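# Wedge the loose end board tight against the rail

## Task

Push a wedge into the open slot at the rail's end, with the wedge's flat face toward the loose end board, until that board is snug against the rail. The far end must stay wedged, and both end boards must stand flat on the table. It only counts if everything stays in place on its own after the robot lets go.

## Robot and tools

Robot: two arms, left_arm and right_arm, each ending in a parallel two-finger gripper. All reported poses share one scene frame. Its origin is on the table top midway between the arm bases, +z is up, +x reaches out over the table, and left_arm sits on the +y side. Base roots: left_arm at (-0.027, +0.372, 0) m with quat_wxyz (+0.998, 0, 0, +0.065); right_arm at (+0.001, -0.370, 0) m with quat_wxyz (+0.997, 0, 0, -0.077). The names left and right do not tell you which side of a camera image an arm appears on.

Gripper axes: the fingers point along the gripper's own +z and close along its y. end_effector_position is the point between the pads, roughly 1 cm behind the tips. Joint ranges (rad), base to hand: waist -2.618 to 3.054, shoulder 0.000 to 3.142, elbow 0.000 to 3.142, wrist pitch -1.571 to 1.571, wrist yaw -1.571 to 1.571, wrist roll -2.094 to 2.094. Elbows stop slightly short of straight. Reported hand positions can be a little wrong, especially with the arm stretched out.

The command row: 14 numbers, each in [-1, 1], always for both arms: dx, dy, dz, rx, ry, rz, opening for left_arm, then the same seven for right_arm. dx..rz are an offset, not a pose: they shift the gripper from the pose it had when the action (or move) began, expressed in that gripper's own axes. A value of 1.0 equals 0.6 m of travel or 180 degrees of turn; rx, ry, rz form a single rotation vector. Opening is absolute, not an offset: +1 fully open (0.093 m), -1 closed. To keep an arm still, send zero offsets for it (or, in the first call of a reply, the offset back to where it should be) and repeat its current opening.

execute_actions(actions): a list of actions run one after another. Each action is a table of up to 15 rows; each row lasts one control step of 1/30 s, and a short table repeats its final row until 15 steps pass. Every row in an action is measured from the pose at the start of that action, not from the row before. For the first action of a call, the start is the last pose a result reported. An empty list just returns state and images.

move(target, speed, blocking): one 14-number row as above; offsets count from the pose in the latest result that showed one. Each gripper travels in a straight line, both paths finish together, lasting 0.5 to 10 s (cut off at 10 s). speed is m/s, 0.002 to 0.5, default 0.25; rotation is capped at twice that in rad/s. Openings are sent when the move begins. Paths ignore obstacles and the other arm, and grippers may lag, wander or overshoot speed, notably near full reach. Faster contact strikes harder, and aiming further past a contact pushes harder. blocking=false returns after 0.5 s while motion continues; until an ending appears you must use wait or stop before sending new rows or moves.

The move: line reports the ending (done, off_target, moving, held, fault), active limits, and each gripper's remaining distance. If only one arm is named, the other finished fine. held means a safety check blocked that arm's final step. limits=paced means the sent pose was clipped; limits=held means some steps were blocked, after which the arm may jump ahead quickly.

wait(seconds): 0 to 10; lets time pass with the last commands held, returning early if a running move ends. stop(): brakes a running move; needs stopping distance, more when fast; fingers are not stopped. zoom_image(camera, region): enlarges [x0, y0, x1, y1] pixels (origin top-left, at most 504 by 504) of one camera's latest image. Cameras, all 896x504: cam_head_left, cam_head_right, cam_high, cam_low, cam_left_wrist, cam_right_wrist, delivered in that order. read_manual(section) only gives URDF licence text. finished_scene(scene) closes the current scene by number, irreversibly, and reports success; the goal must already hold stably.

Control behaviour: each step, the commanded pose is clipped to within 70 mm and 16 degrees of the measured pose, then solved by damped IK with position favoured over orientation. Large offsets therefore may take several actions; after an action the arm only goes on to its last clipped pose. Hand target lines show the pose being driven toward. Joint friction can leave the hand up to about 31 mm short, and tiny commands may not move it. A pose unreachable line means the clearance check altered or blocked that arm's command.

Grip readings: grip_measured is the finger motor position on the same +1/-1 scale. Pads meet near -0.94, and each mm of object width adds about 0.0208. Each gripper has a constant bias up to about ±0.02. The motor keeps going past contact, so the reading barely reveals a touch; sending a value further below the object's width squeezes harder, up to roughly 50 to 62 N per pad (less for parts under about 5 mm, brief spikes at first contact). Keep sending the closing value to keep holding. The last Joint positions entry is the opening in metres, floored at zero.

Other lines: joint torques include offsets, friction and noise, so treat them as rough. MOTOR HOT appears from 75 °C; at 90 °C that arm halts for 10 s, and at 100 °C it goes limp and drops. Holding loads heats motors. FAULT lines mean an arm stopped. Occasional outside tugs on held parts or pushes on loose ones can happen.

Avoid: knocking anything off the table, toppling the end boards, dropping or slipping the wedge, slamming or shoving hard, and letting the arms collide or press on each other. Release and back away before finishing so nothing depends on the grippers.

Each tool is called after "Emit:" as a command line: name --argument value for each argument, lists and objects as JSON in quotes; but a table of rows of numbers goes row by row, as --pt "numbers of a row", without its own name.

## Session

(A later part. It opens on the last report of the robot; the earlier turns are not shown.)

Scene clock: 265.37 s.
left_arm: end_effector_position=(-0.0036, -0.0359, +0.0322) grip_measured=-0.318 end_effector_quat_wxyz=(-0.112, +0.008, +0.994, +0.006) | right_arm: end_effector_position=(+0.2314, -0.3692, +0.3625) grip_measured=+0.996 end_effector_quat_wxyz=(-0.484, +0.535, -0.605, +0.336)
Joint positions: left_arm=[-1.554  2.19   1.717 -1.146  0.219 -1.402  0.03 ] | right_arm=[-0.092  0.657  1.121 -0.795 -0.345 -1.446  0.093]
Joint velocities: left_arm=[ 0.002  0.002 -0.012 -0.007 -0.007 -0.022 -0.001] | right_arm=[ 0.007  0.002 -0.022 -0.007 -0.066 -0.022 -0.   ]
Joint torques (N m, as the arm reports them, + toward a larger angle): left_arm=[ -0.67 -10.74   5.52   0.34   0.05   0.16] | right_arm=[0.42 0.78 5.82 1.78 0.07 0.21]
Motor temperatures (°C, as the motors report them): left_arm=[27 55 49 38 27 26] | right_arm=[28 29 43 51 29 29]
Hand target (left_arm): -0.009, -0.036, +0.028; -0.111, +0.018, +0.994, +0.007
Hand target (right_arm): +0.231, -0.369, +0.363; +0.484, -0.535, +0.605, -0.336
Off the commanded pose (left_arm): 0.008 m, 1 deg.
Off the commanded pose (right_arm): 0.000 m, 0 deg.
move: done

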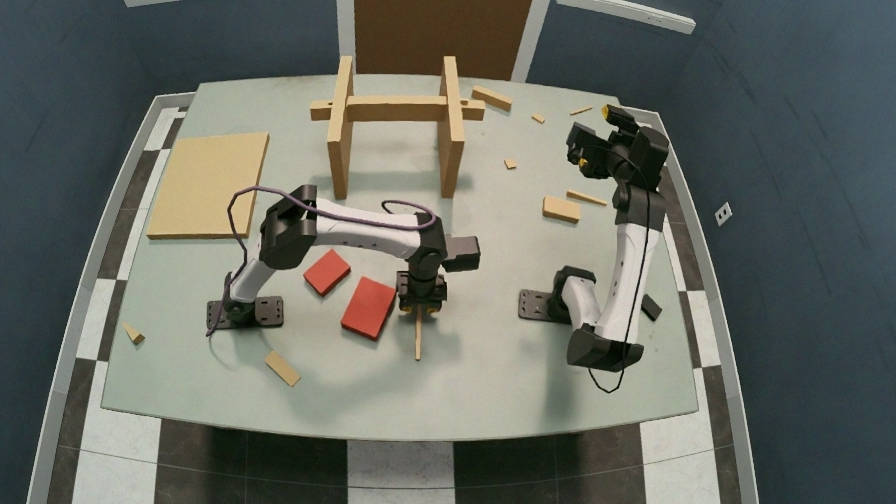

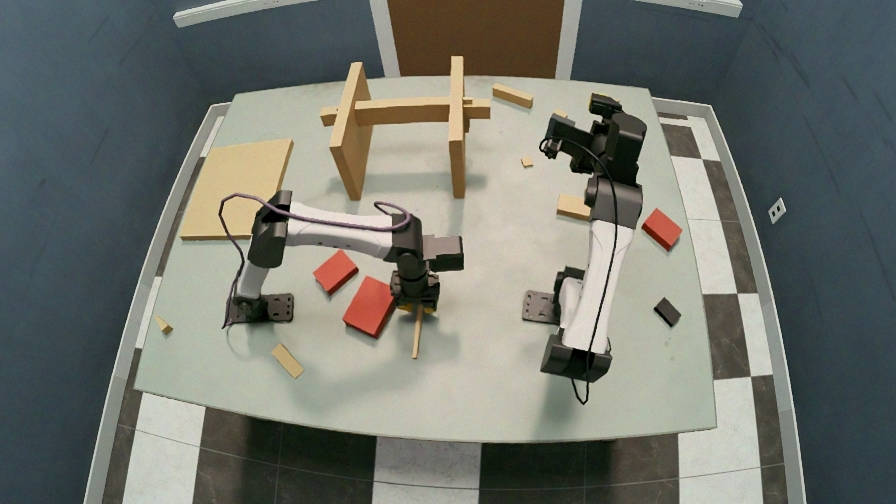

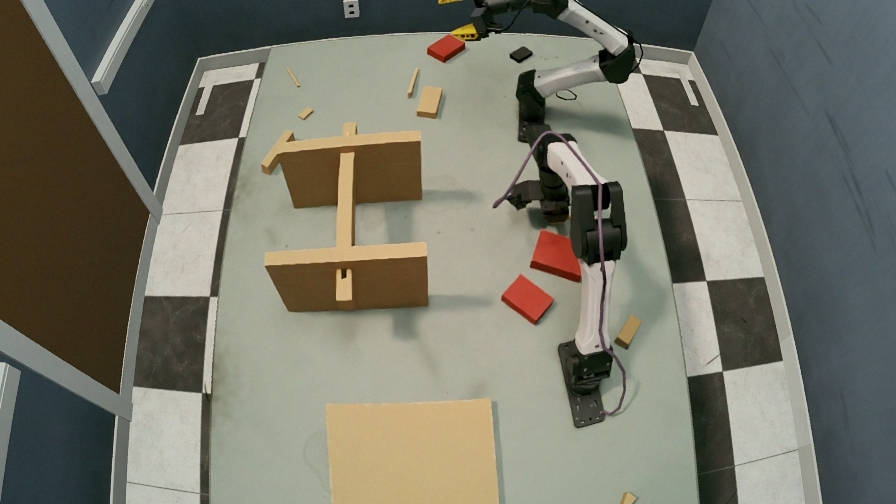

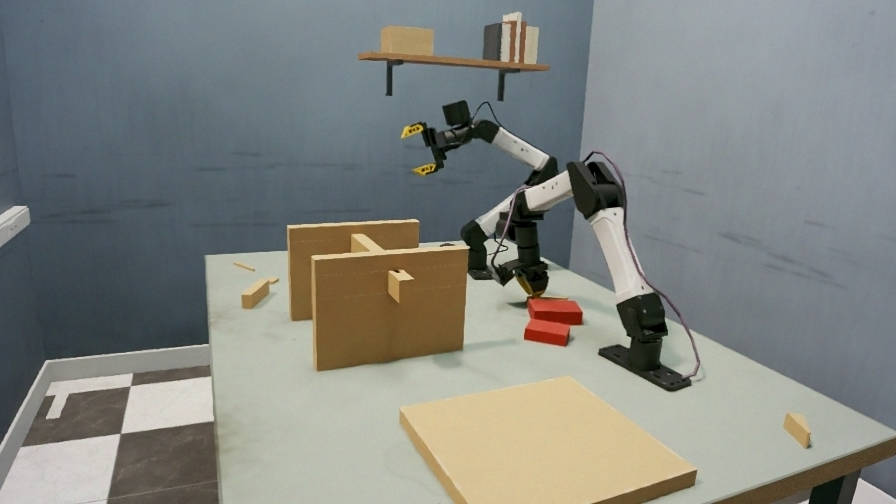

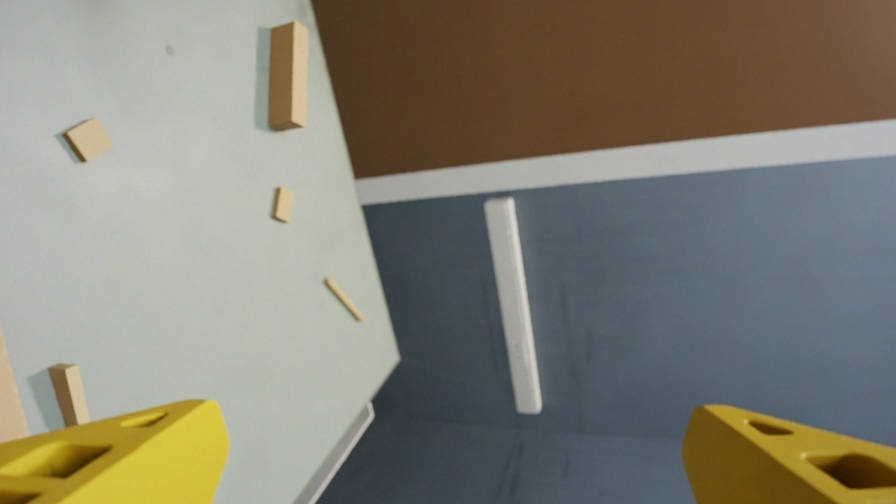

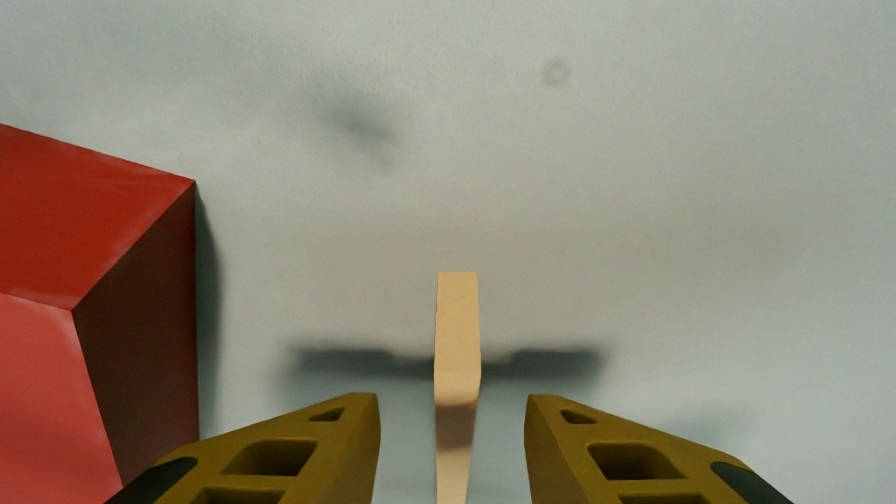

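Emit:
move --target '[-0.0033, 0, 0.0150, 0, 0, 0, -0.11, 0, 0, 0, 0, 0, 0, 1.0]' --speed 0.05

Emit:
move --target '[-0.0015, -0.0567, 0.0065, 0, 0, 0, -0.11, 0, 0, 0, 0, 0, 0, 1.0]' --speed 0.04

Scene clock: 356.93 s.
left_arm: end_effector_position=(-0.0030, -0.0396, +0.0321) grip_measured=-0.112 end_effector_quat_wxyz=(-0.110, +0.009, +0.994, -0.001) | right_arm: end_effector_position=(+0.2314, -0.3692, +0.3625) grip_measured=+0.996 end_effector_quat_wxyz=(-0.484, +0.535, -0.605, +0.336)
Joint positions: left_arm=[-1.554  2.19   1.717 -1.13   0.219 -1.402  0.04 ] | right_arm=[-0.092  0.657  1.121 -0.795 -0.345 -1.446  0.093]
Joint velocities: left_arm=[-0.002  0.007 -0.002 -0.066  0.051  0.022  0.001] | right_arm=[-0.007 -0.007  0.002 -0.022  0.007  0.051 -0.001]
Joint torques (N m, as the arm reports them, + toward a larger angle): left_arm=[  0.32 -10.52   4.75   0.35   0.05   0.06] | right_arm=[0.41 0.79 5.82 1.78 0.07 0.21]
Motor temperatures (°C, as the motors report them): left_arm=[27 62 43 35 27 26] | right_arm=[28 29 44 53 29 29]
Hand target (left_arm): -0.004, -0.036, +0.023; -0.112, +0.008, +0.994, +0.006
Hand target (right_arm): +0.231, -0.369, +0.363; +0.484, -0.535, +0.605, -0.336
Off the commanded pose (left_arm): 0.010 m, 1 deg.
Off the commanded pose (right_arm): 0.000 m, 0 deg.
move: done

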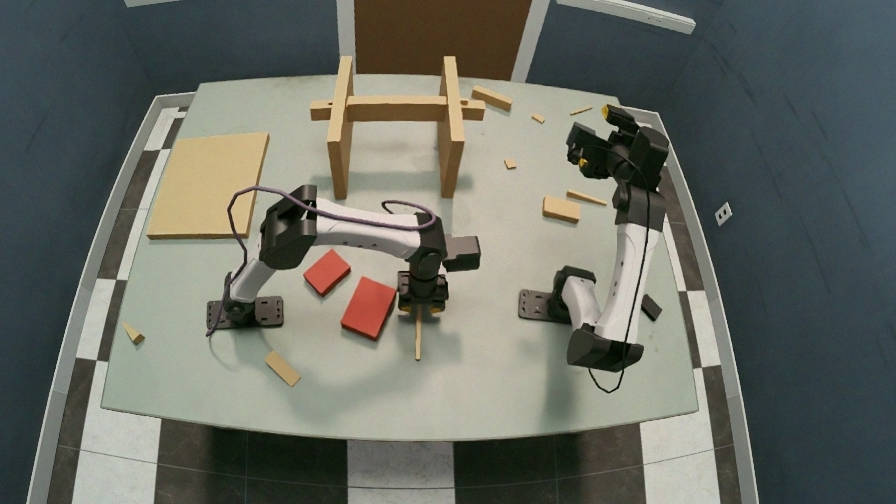

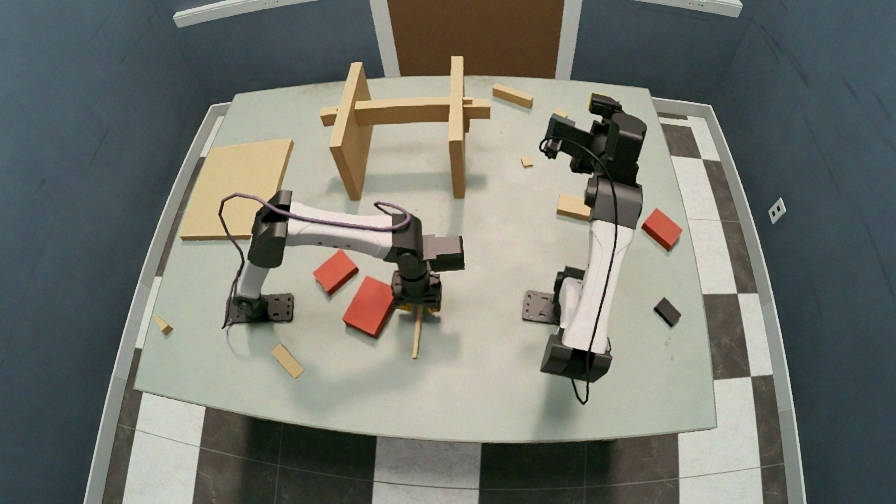

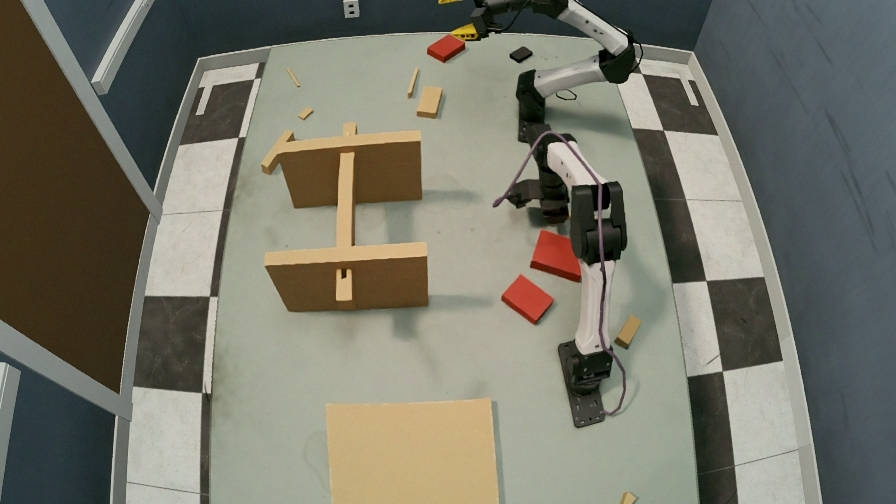

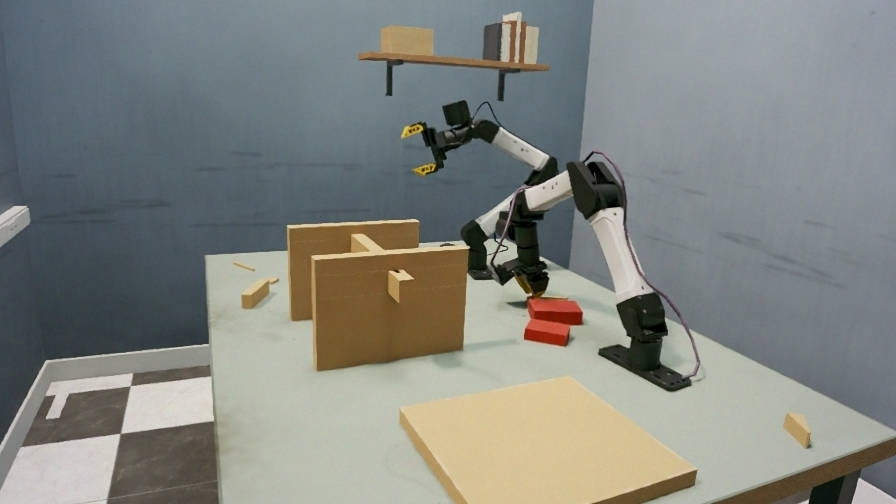

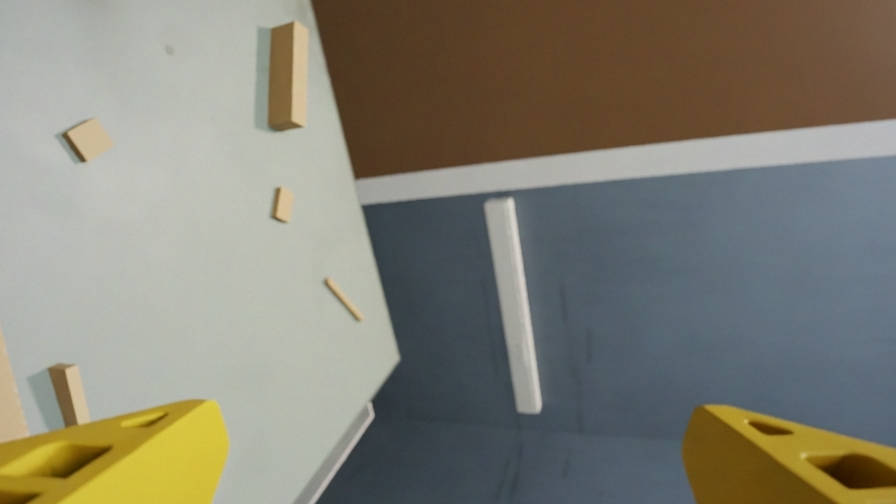

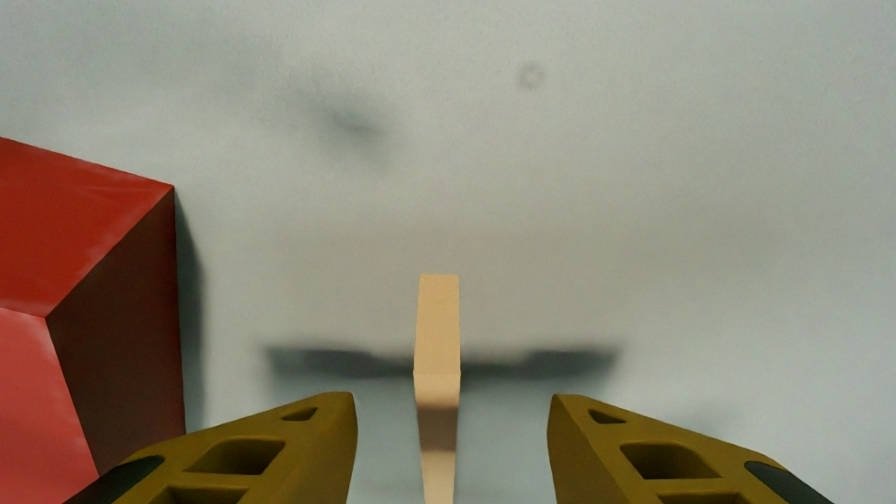

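Scene clock: 358.03 s.
left_arm: end_effector_position=(+0.0018, -0.0721, +0.0270) grip_measured=-0.112 end_effector_quat_wxyz=(-0.110, +0.007, +0.994, -0.005) | right_arm: end_effector_position=(+0.2314, -0.3692, +0.3625) grip_measured=+0.996 end_effector_quat_wxyz=(-0.484, +0.535, -0.605, +0.336)
Joint positions: left_arm=[-1.554  2.326  1.924 -1.195  0.219 -1.405  0.04 ] | right_arm=[-0.092  0.657  1.121 -0.795 -0.345 -1.446  0.093]
Joint velocities: left_arm=[ 0.022 -0.007 -0.007 -0.081 -0.022 -0.066 -0.002] | right_arm=[-0.002  0.012 -0.007 -0.037  0.066  0.022  0.   ]
Joint torques (N m, as the arm reports them, + toward a larger angle): left_arm=[ -0.56 -11.31   8.39   0.15   0.07  -0.02] | right_arm=[0.41 0.78 5.83 1.79 0.07 0.21]
Motor temperatures (°C, as the motors report them): left_arm=[27 62 44 35 27 26] | right_arm=[28 29 44 53 29 29]
Hand target (left_arm): -0.003, -0.074, +0.029; -0.110, +0.009, +0.994, -0.002
Hand target (right_arm): +0.231, -0.369, +0.363; +0.484, -0.535, +0.605, -0.336
Off the commanded pose (left_arm): 0.006 m, 0 deg.
Off the commanded pose (right_arm): 0.000 m, 0 deg.
move: done

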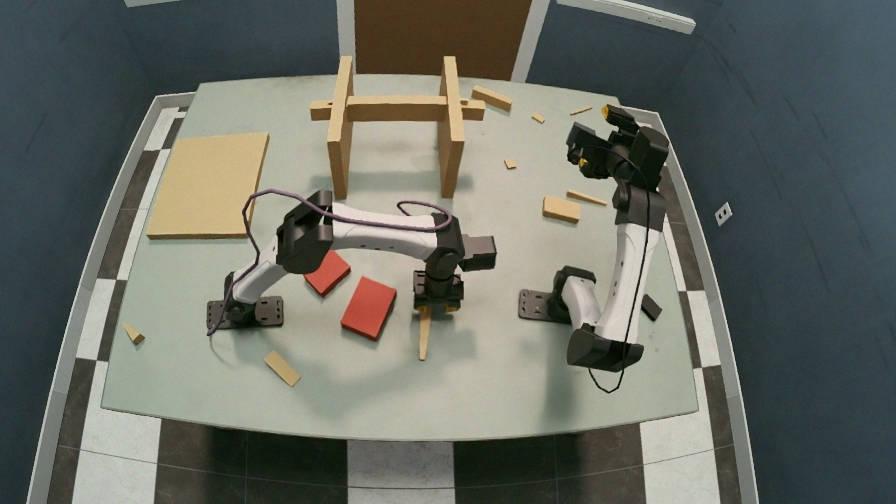

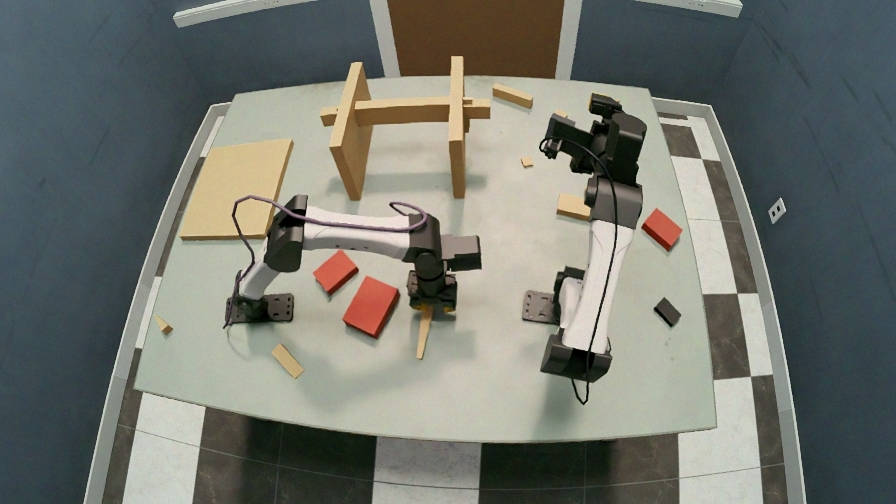

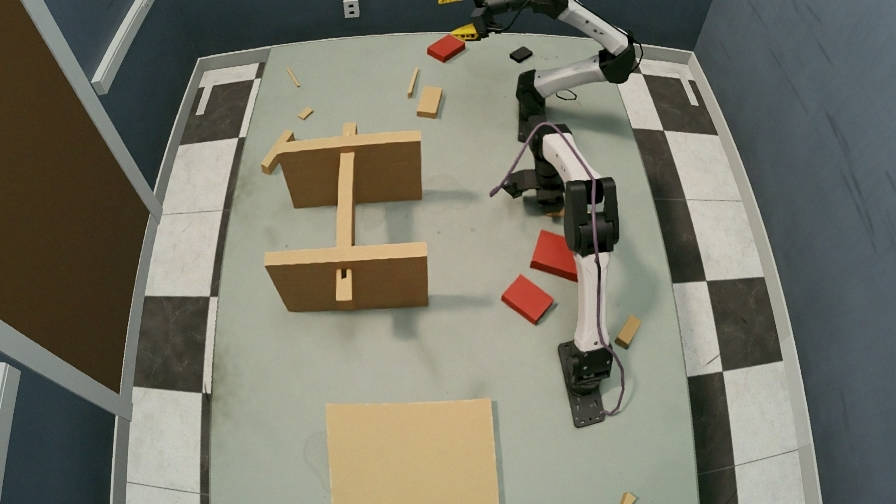

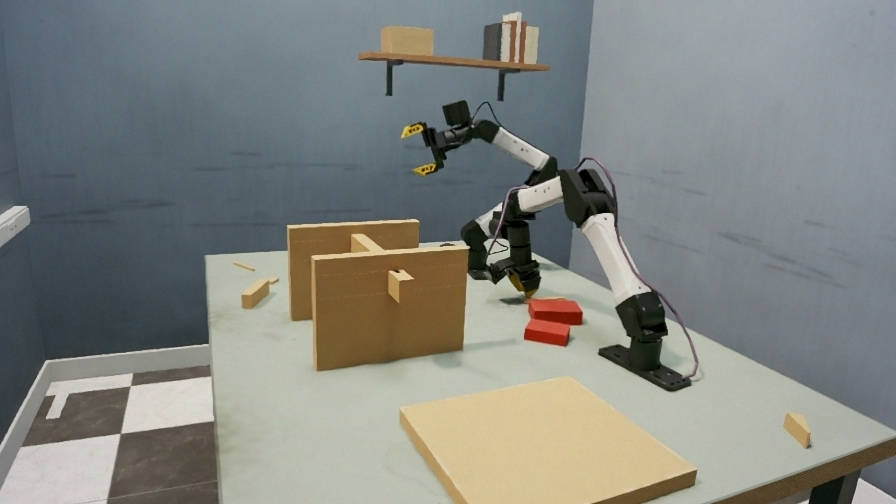

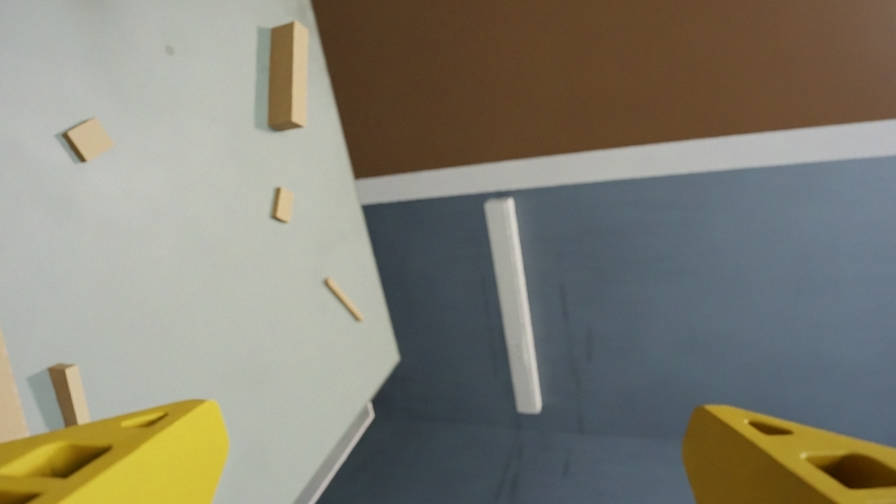

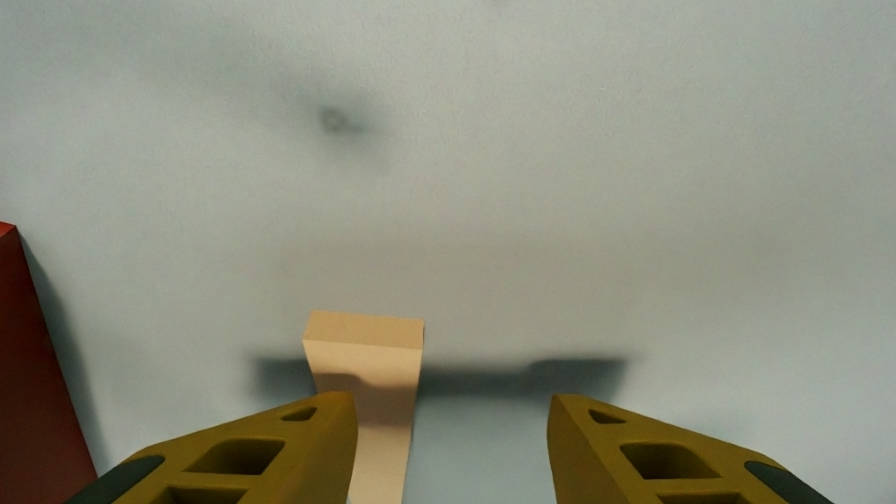

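Emit:
move --target '[-0.0112, 0.0365, 0.0262, -0.0073, -0.0143, 0.0353, 0.22, 0, 0, 0, 0, 0, 0, 1.0]' --speed 0.04

Scene clock: 386.10 s.
left_arm: end_effector_position=(+0.0028, -0.0557, +0.0109) grip_measured=+0.218 end_effector_quat_wxyz=(-0.100, +0.054, +0.993, -0.004) | right_arm: end_effector_position=(+0.2314, -0.3692, +0.3625) grip_measured=+0.996 end_effector_quat_wxyz=(-0.484, +0.535, -0.605, +0.336)
Joint positions: left_arm=[-1.554  2.279  1.783 -1.108  0.198 -1.31   0.056] | right_arm=[-0.092  0.657  1.121 -0.795 -0.345 -1.446  0.093]
Joint velocities: left_arm=[ 0.007 -0.002 -0.017 -0.051 -0.007  0.066 -0.   ] | right_arm=[ 0.012 -0.017 -0.002 -0.007 -0.022 -0.007  0.   ]
Joint torques (N m, as the arm reports them, + toward a larger angle): left_arm=[ -0.1  -12.86   4.63   0.3   -0.22   0.24] | right_arm=[0.41 0.78 5.83 1.79 0.07 0.21]
Motor temperatures (°C, as the motors report them): left_arm=[27 66 46 35 27 26] | right_arm=[28 29 44 53 29 29]
Hand target (left_arm): +0.005, -0.050, +0.010; -0.087, +0.063, +0.994, +0.001
Hand target (right_arm): +0.231, -0.369, +0.363; +0.484, -0.535, +0.605, -0.336
Off the commanded pose (left_arm): 0.006 m, 2 deg.
Off the commanded pose (right_arm): 0.000 m, 0 deg.
move: done

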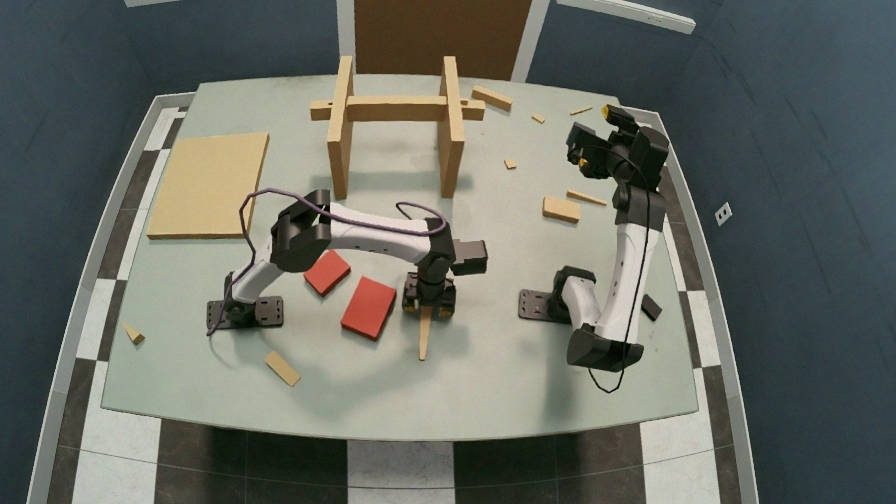

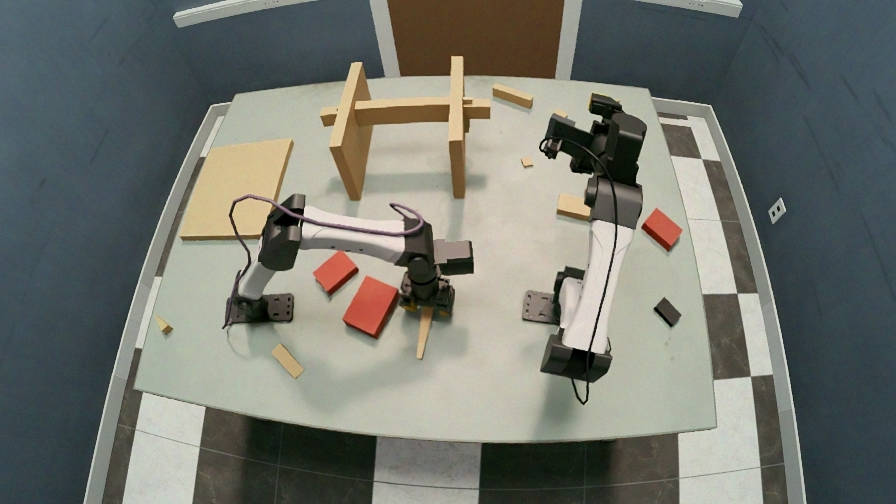

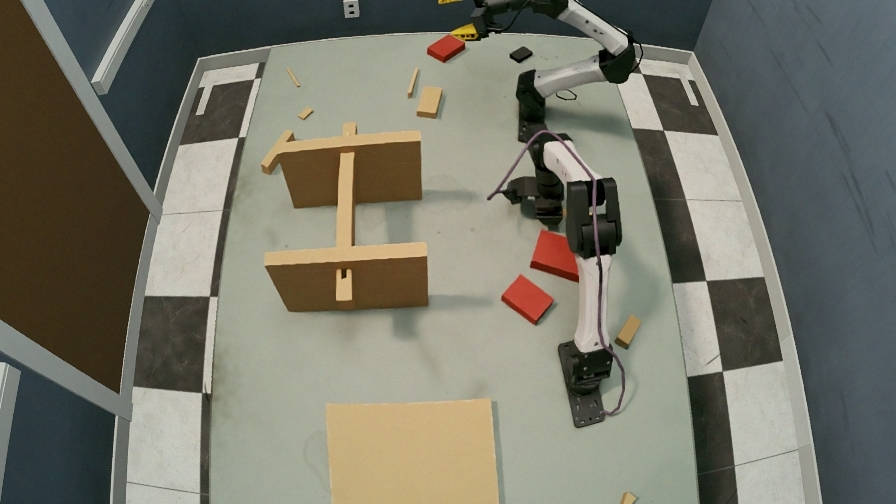

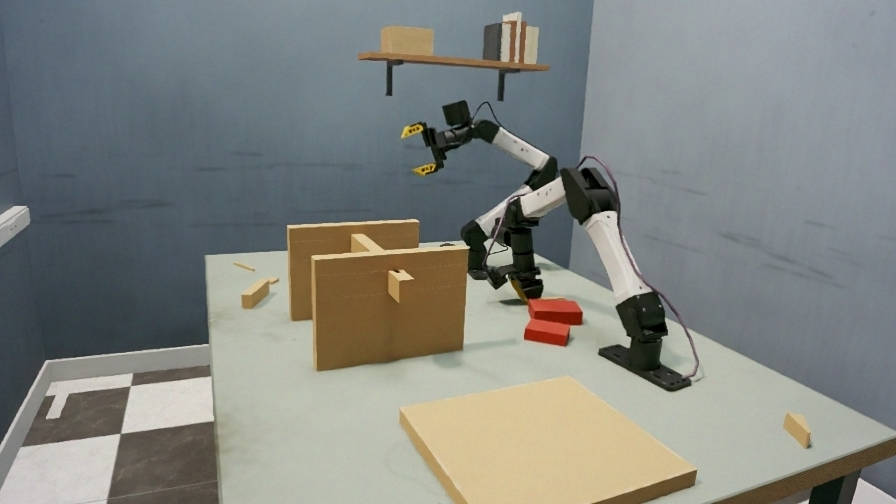

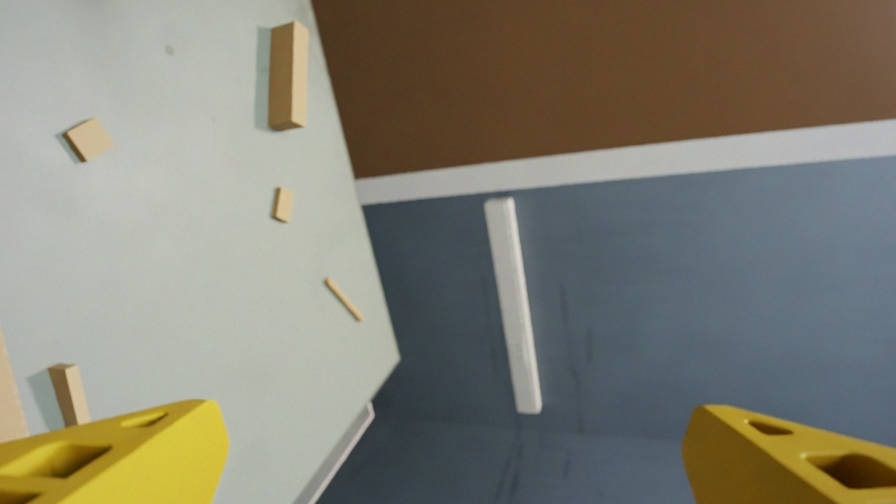

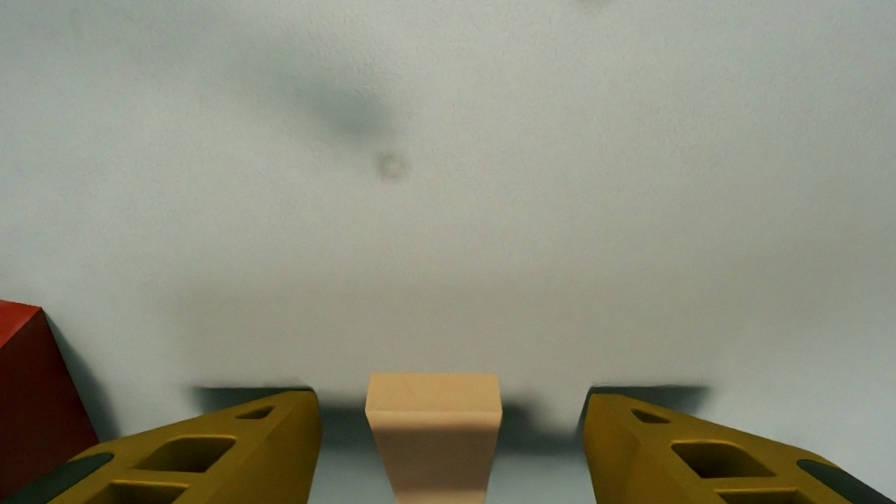

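Emit:
move --target '[0, 0.012, -0.002, 0, 0, 0, -0.75, 0, 0, 0, 0, 0, 0, 1.0]' --speed 0.03

Scene clock: 395.80 s.
left_arm: end_effector_position=(+0.0022, -0.0529, +0.0106) grip_measured=-0.653 end_effector_quat_wxyz=(-0.101, +0.055, +0.993, -0.004) | right_arm: end_effector_position=(+0.2314, -0.3692, +0.3625) grip_measured=+0.996 end_effector_quat_wxyz=(-0.484, +0.535, -0.605, +0.336)
Joint positions: left_arm=[-1.554  2.267  1.76  -1.097  0.2   -1.308  0.014] | right_arm=[-0.092  0.657  1.121 -0.795 -0.345 -1.446  0.093]
Joint velocities: left_arm=[ 0.007  0.002 -0.012  0.037 -0.051 -0.095 -0.001] | right_arm=[ 0.007 -0.007  0.002 -0.007  0.037  0.022  0.   ]
Joint torques (N m, as the arm reports them, + toward a larger angle): left_arm=[  0.38 -12.98   4.66   0.28   0.07   0.13] | right_arm=[0.4  0.78 5.83 1.79 0.07 0.21]
Motor temperatures (°C, as the motors report them): left_arm=[27 68 45 34 27 26] | right_arm=[28 29 44 53 29 29]
Hand target (left_arm): +0.004, -0.048, +0.012; -0.101, +0.054, +0.993, -0.003
Hand target (right_arm): +0.231, -0.369, +0.363; +0.484, -0.535, +0.605, -0.336
Off the commanded pose (left_arm): 0.005 m, 0 deg.
Off the commanded pose (right_arm): 0.000 m, 0 deg.
move: done

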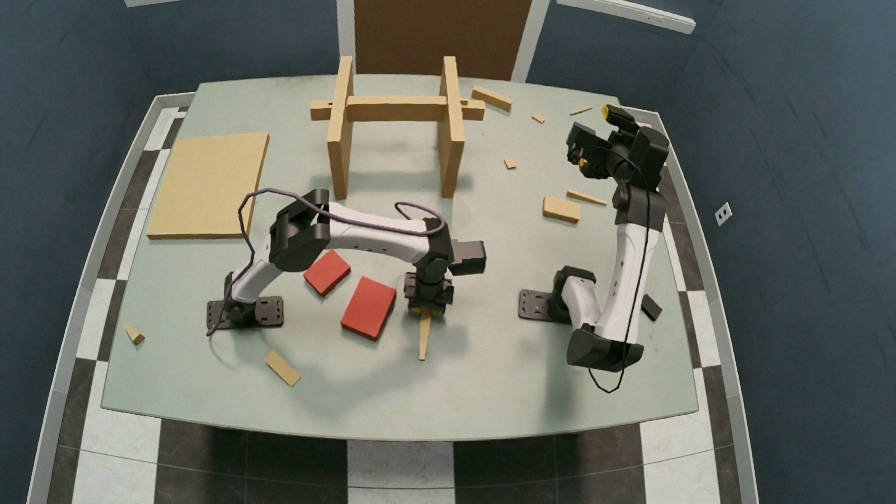

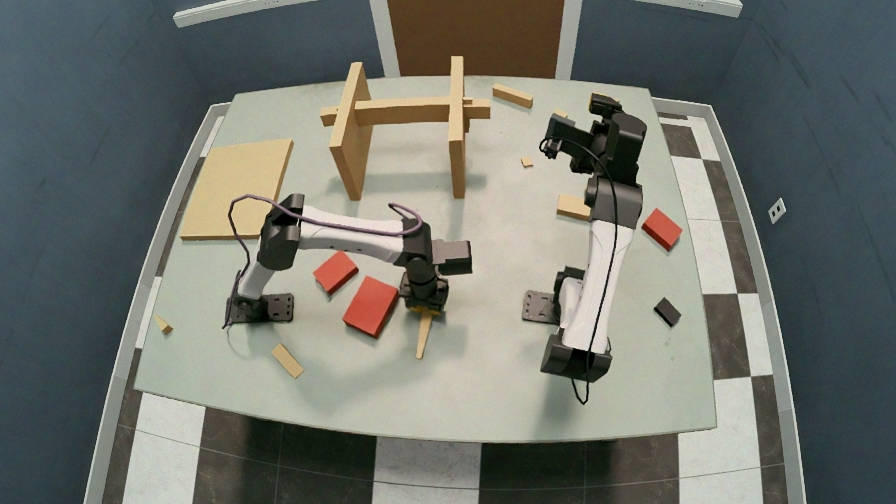

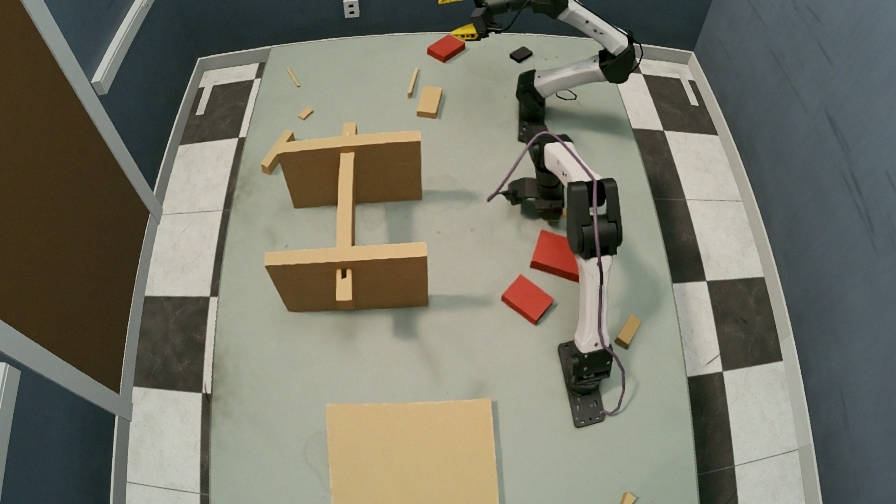

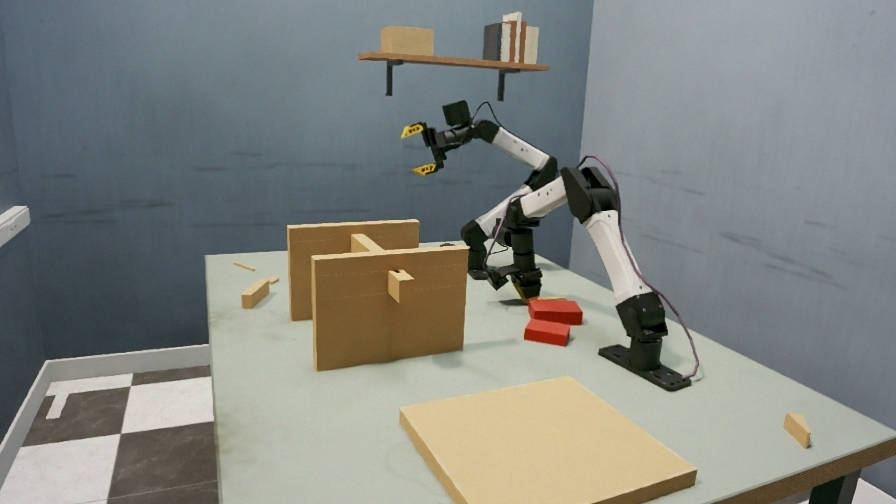

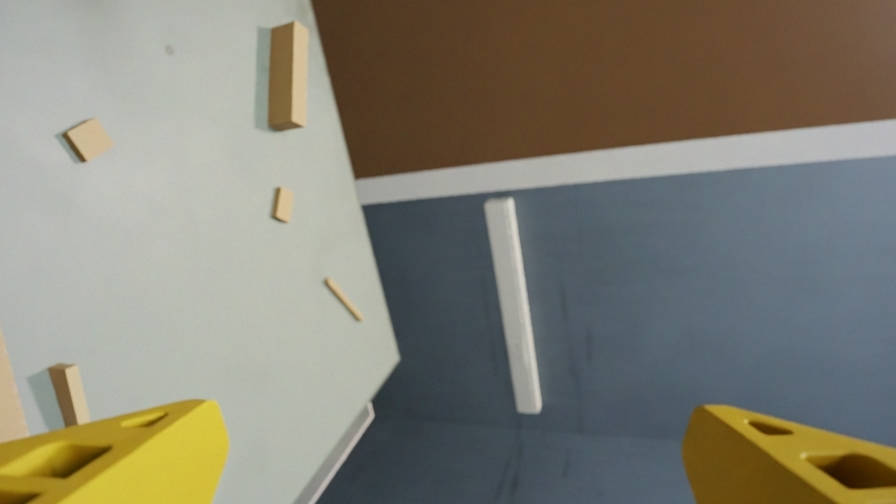

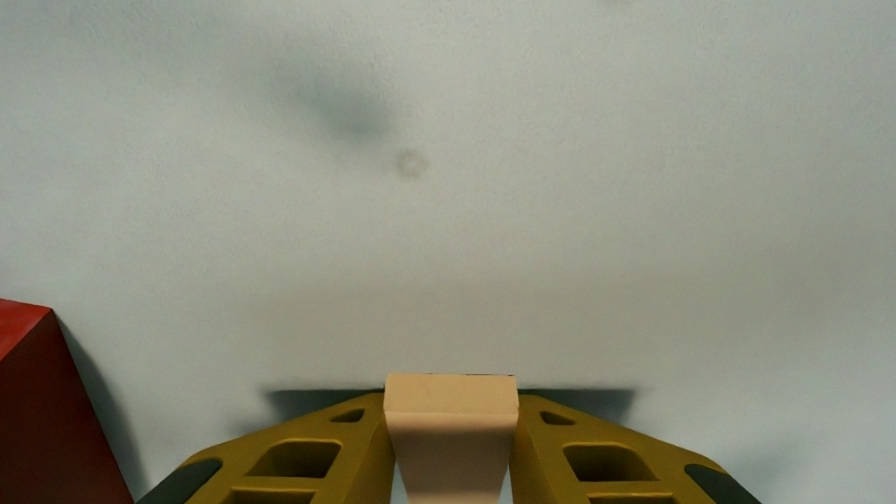

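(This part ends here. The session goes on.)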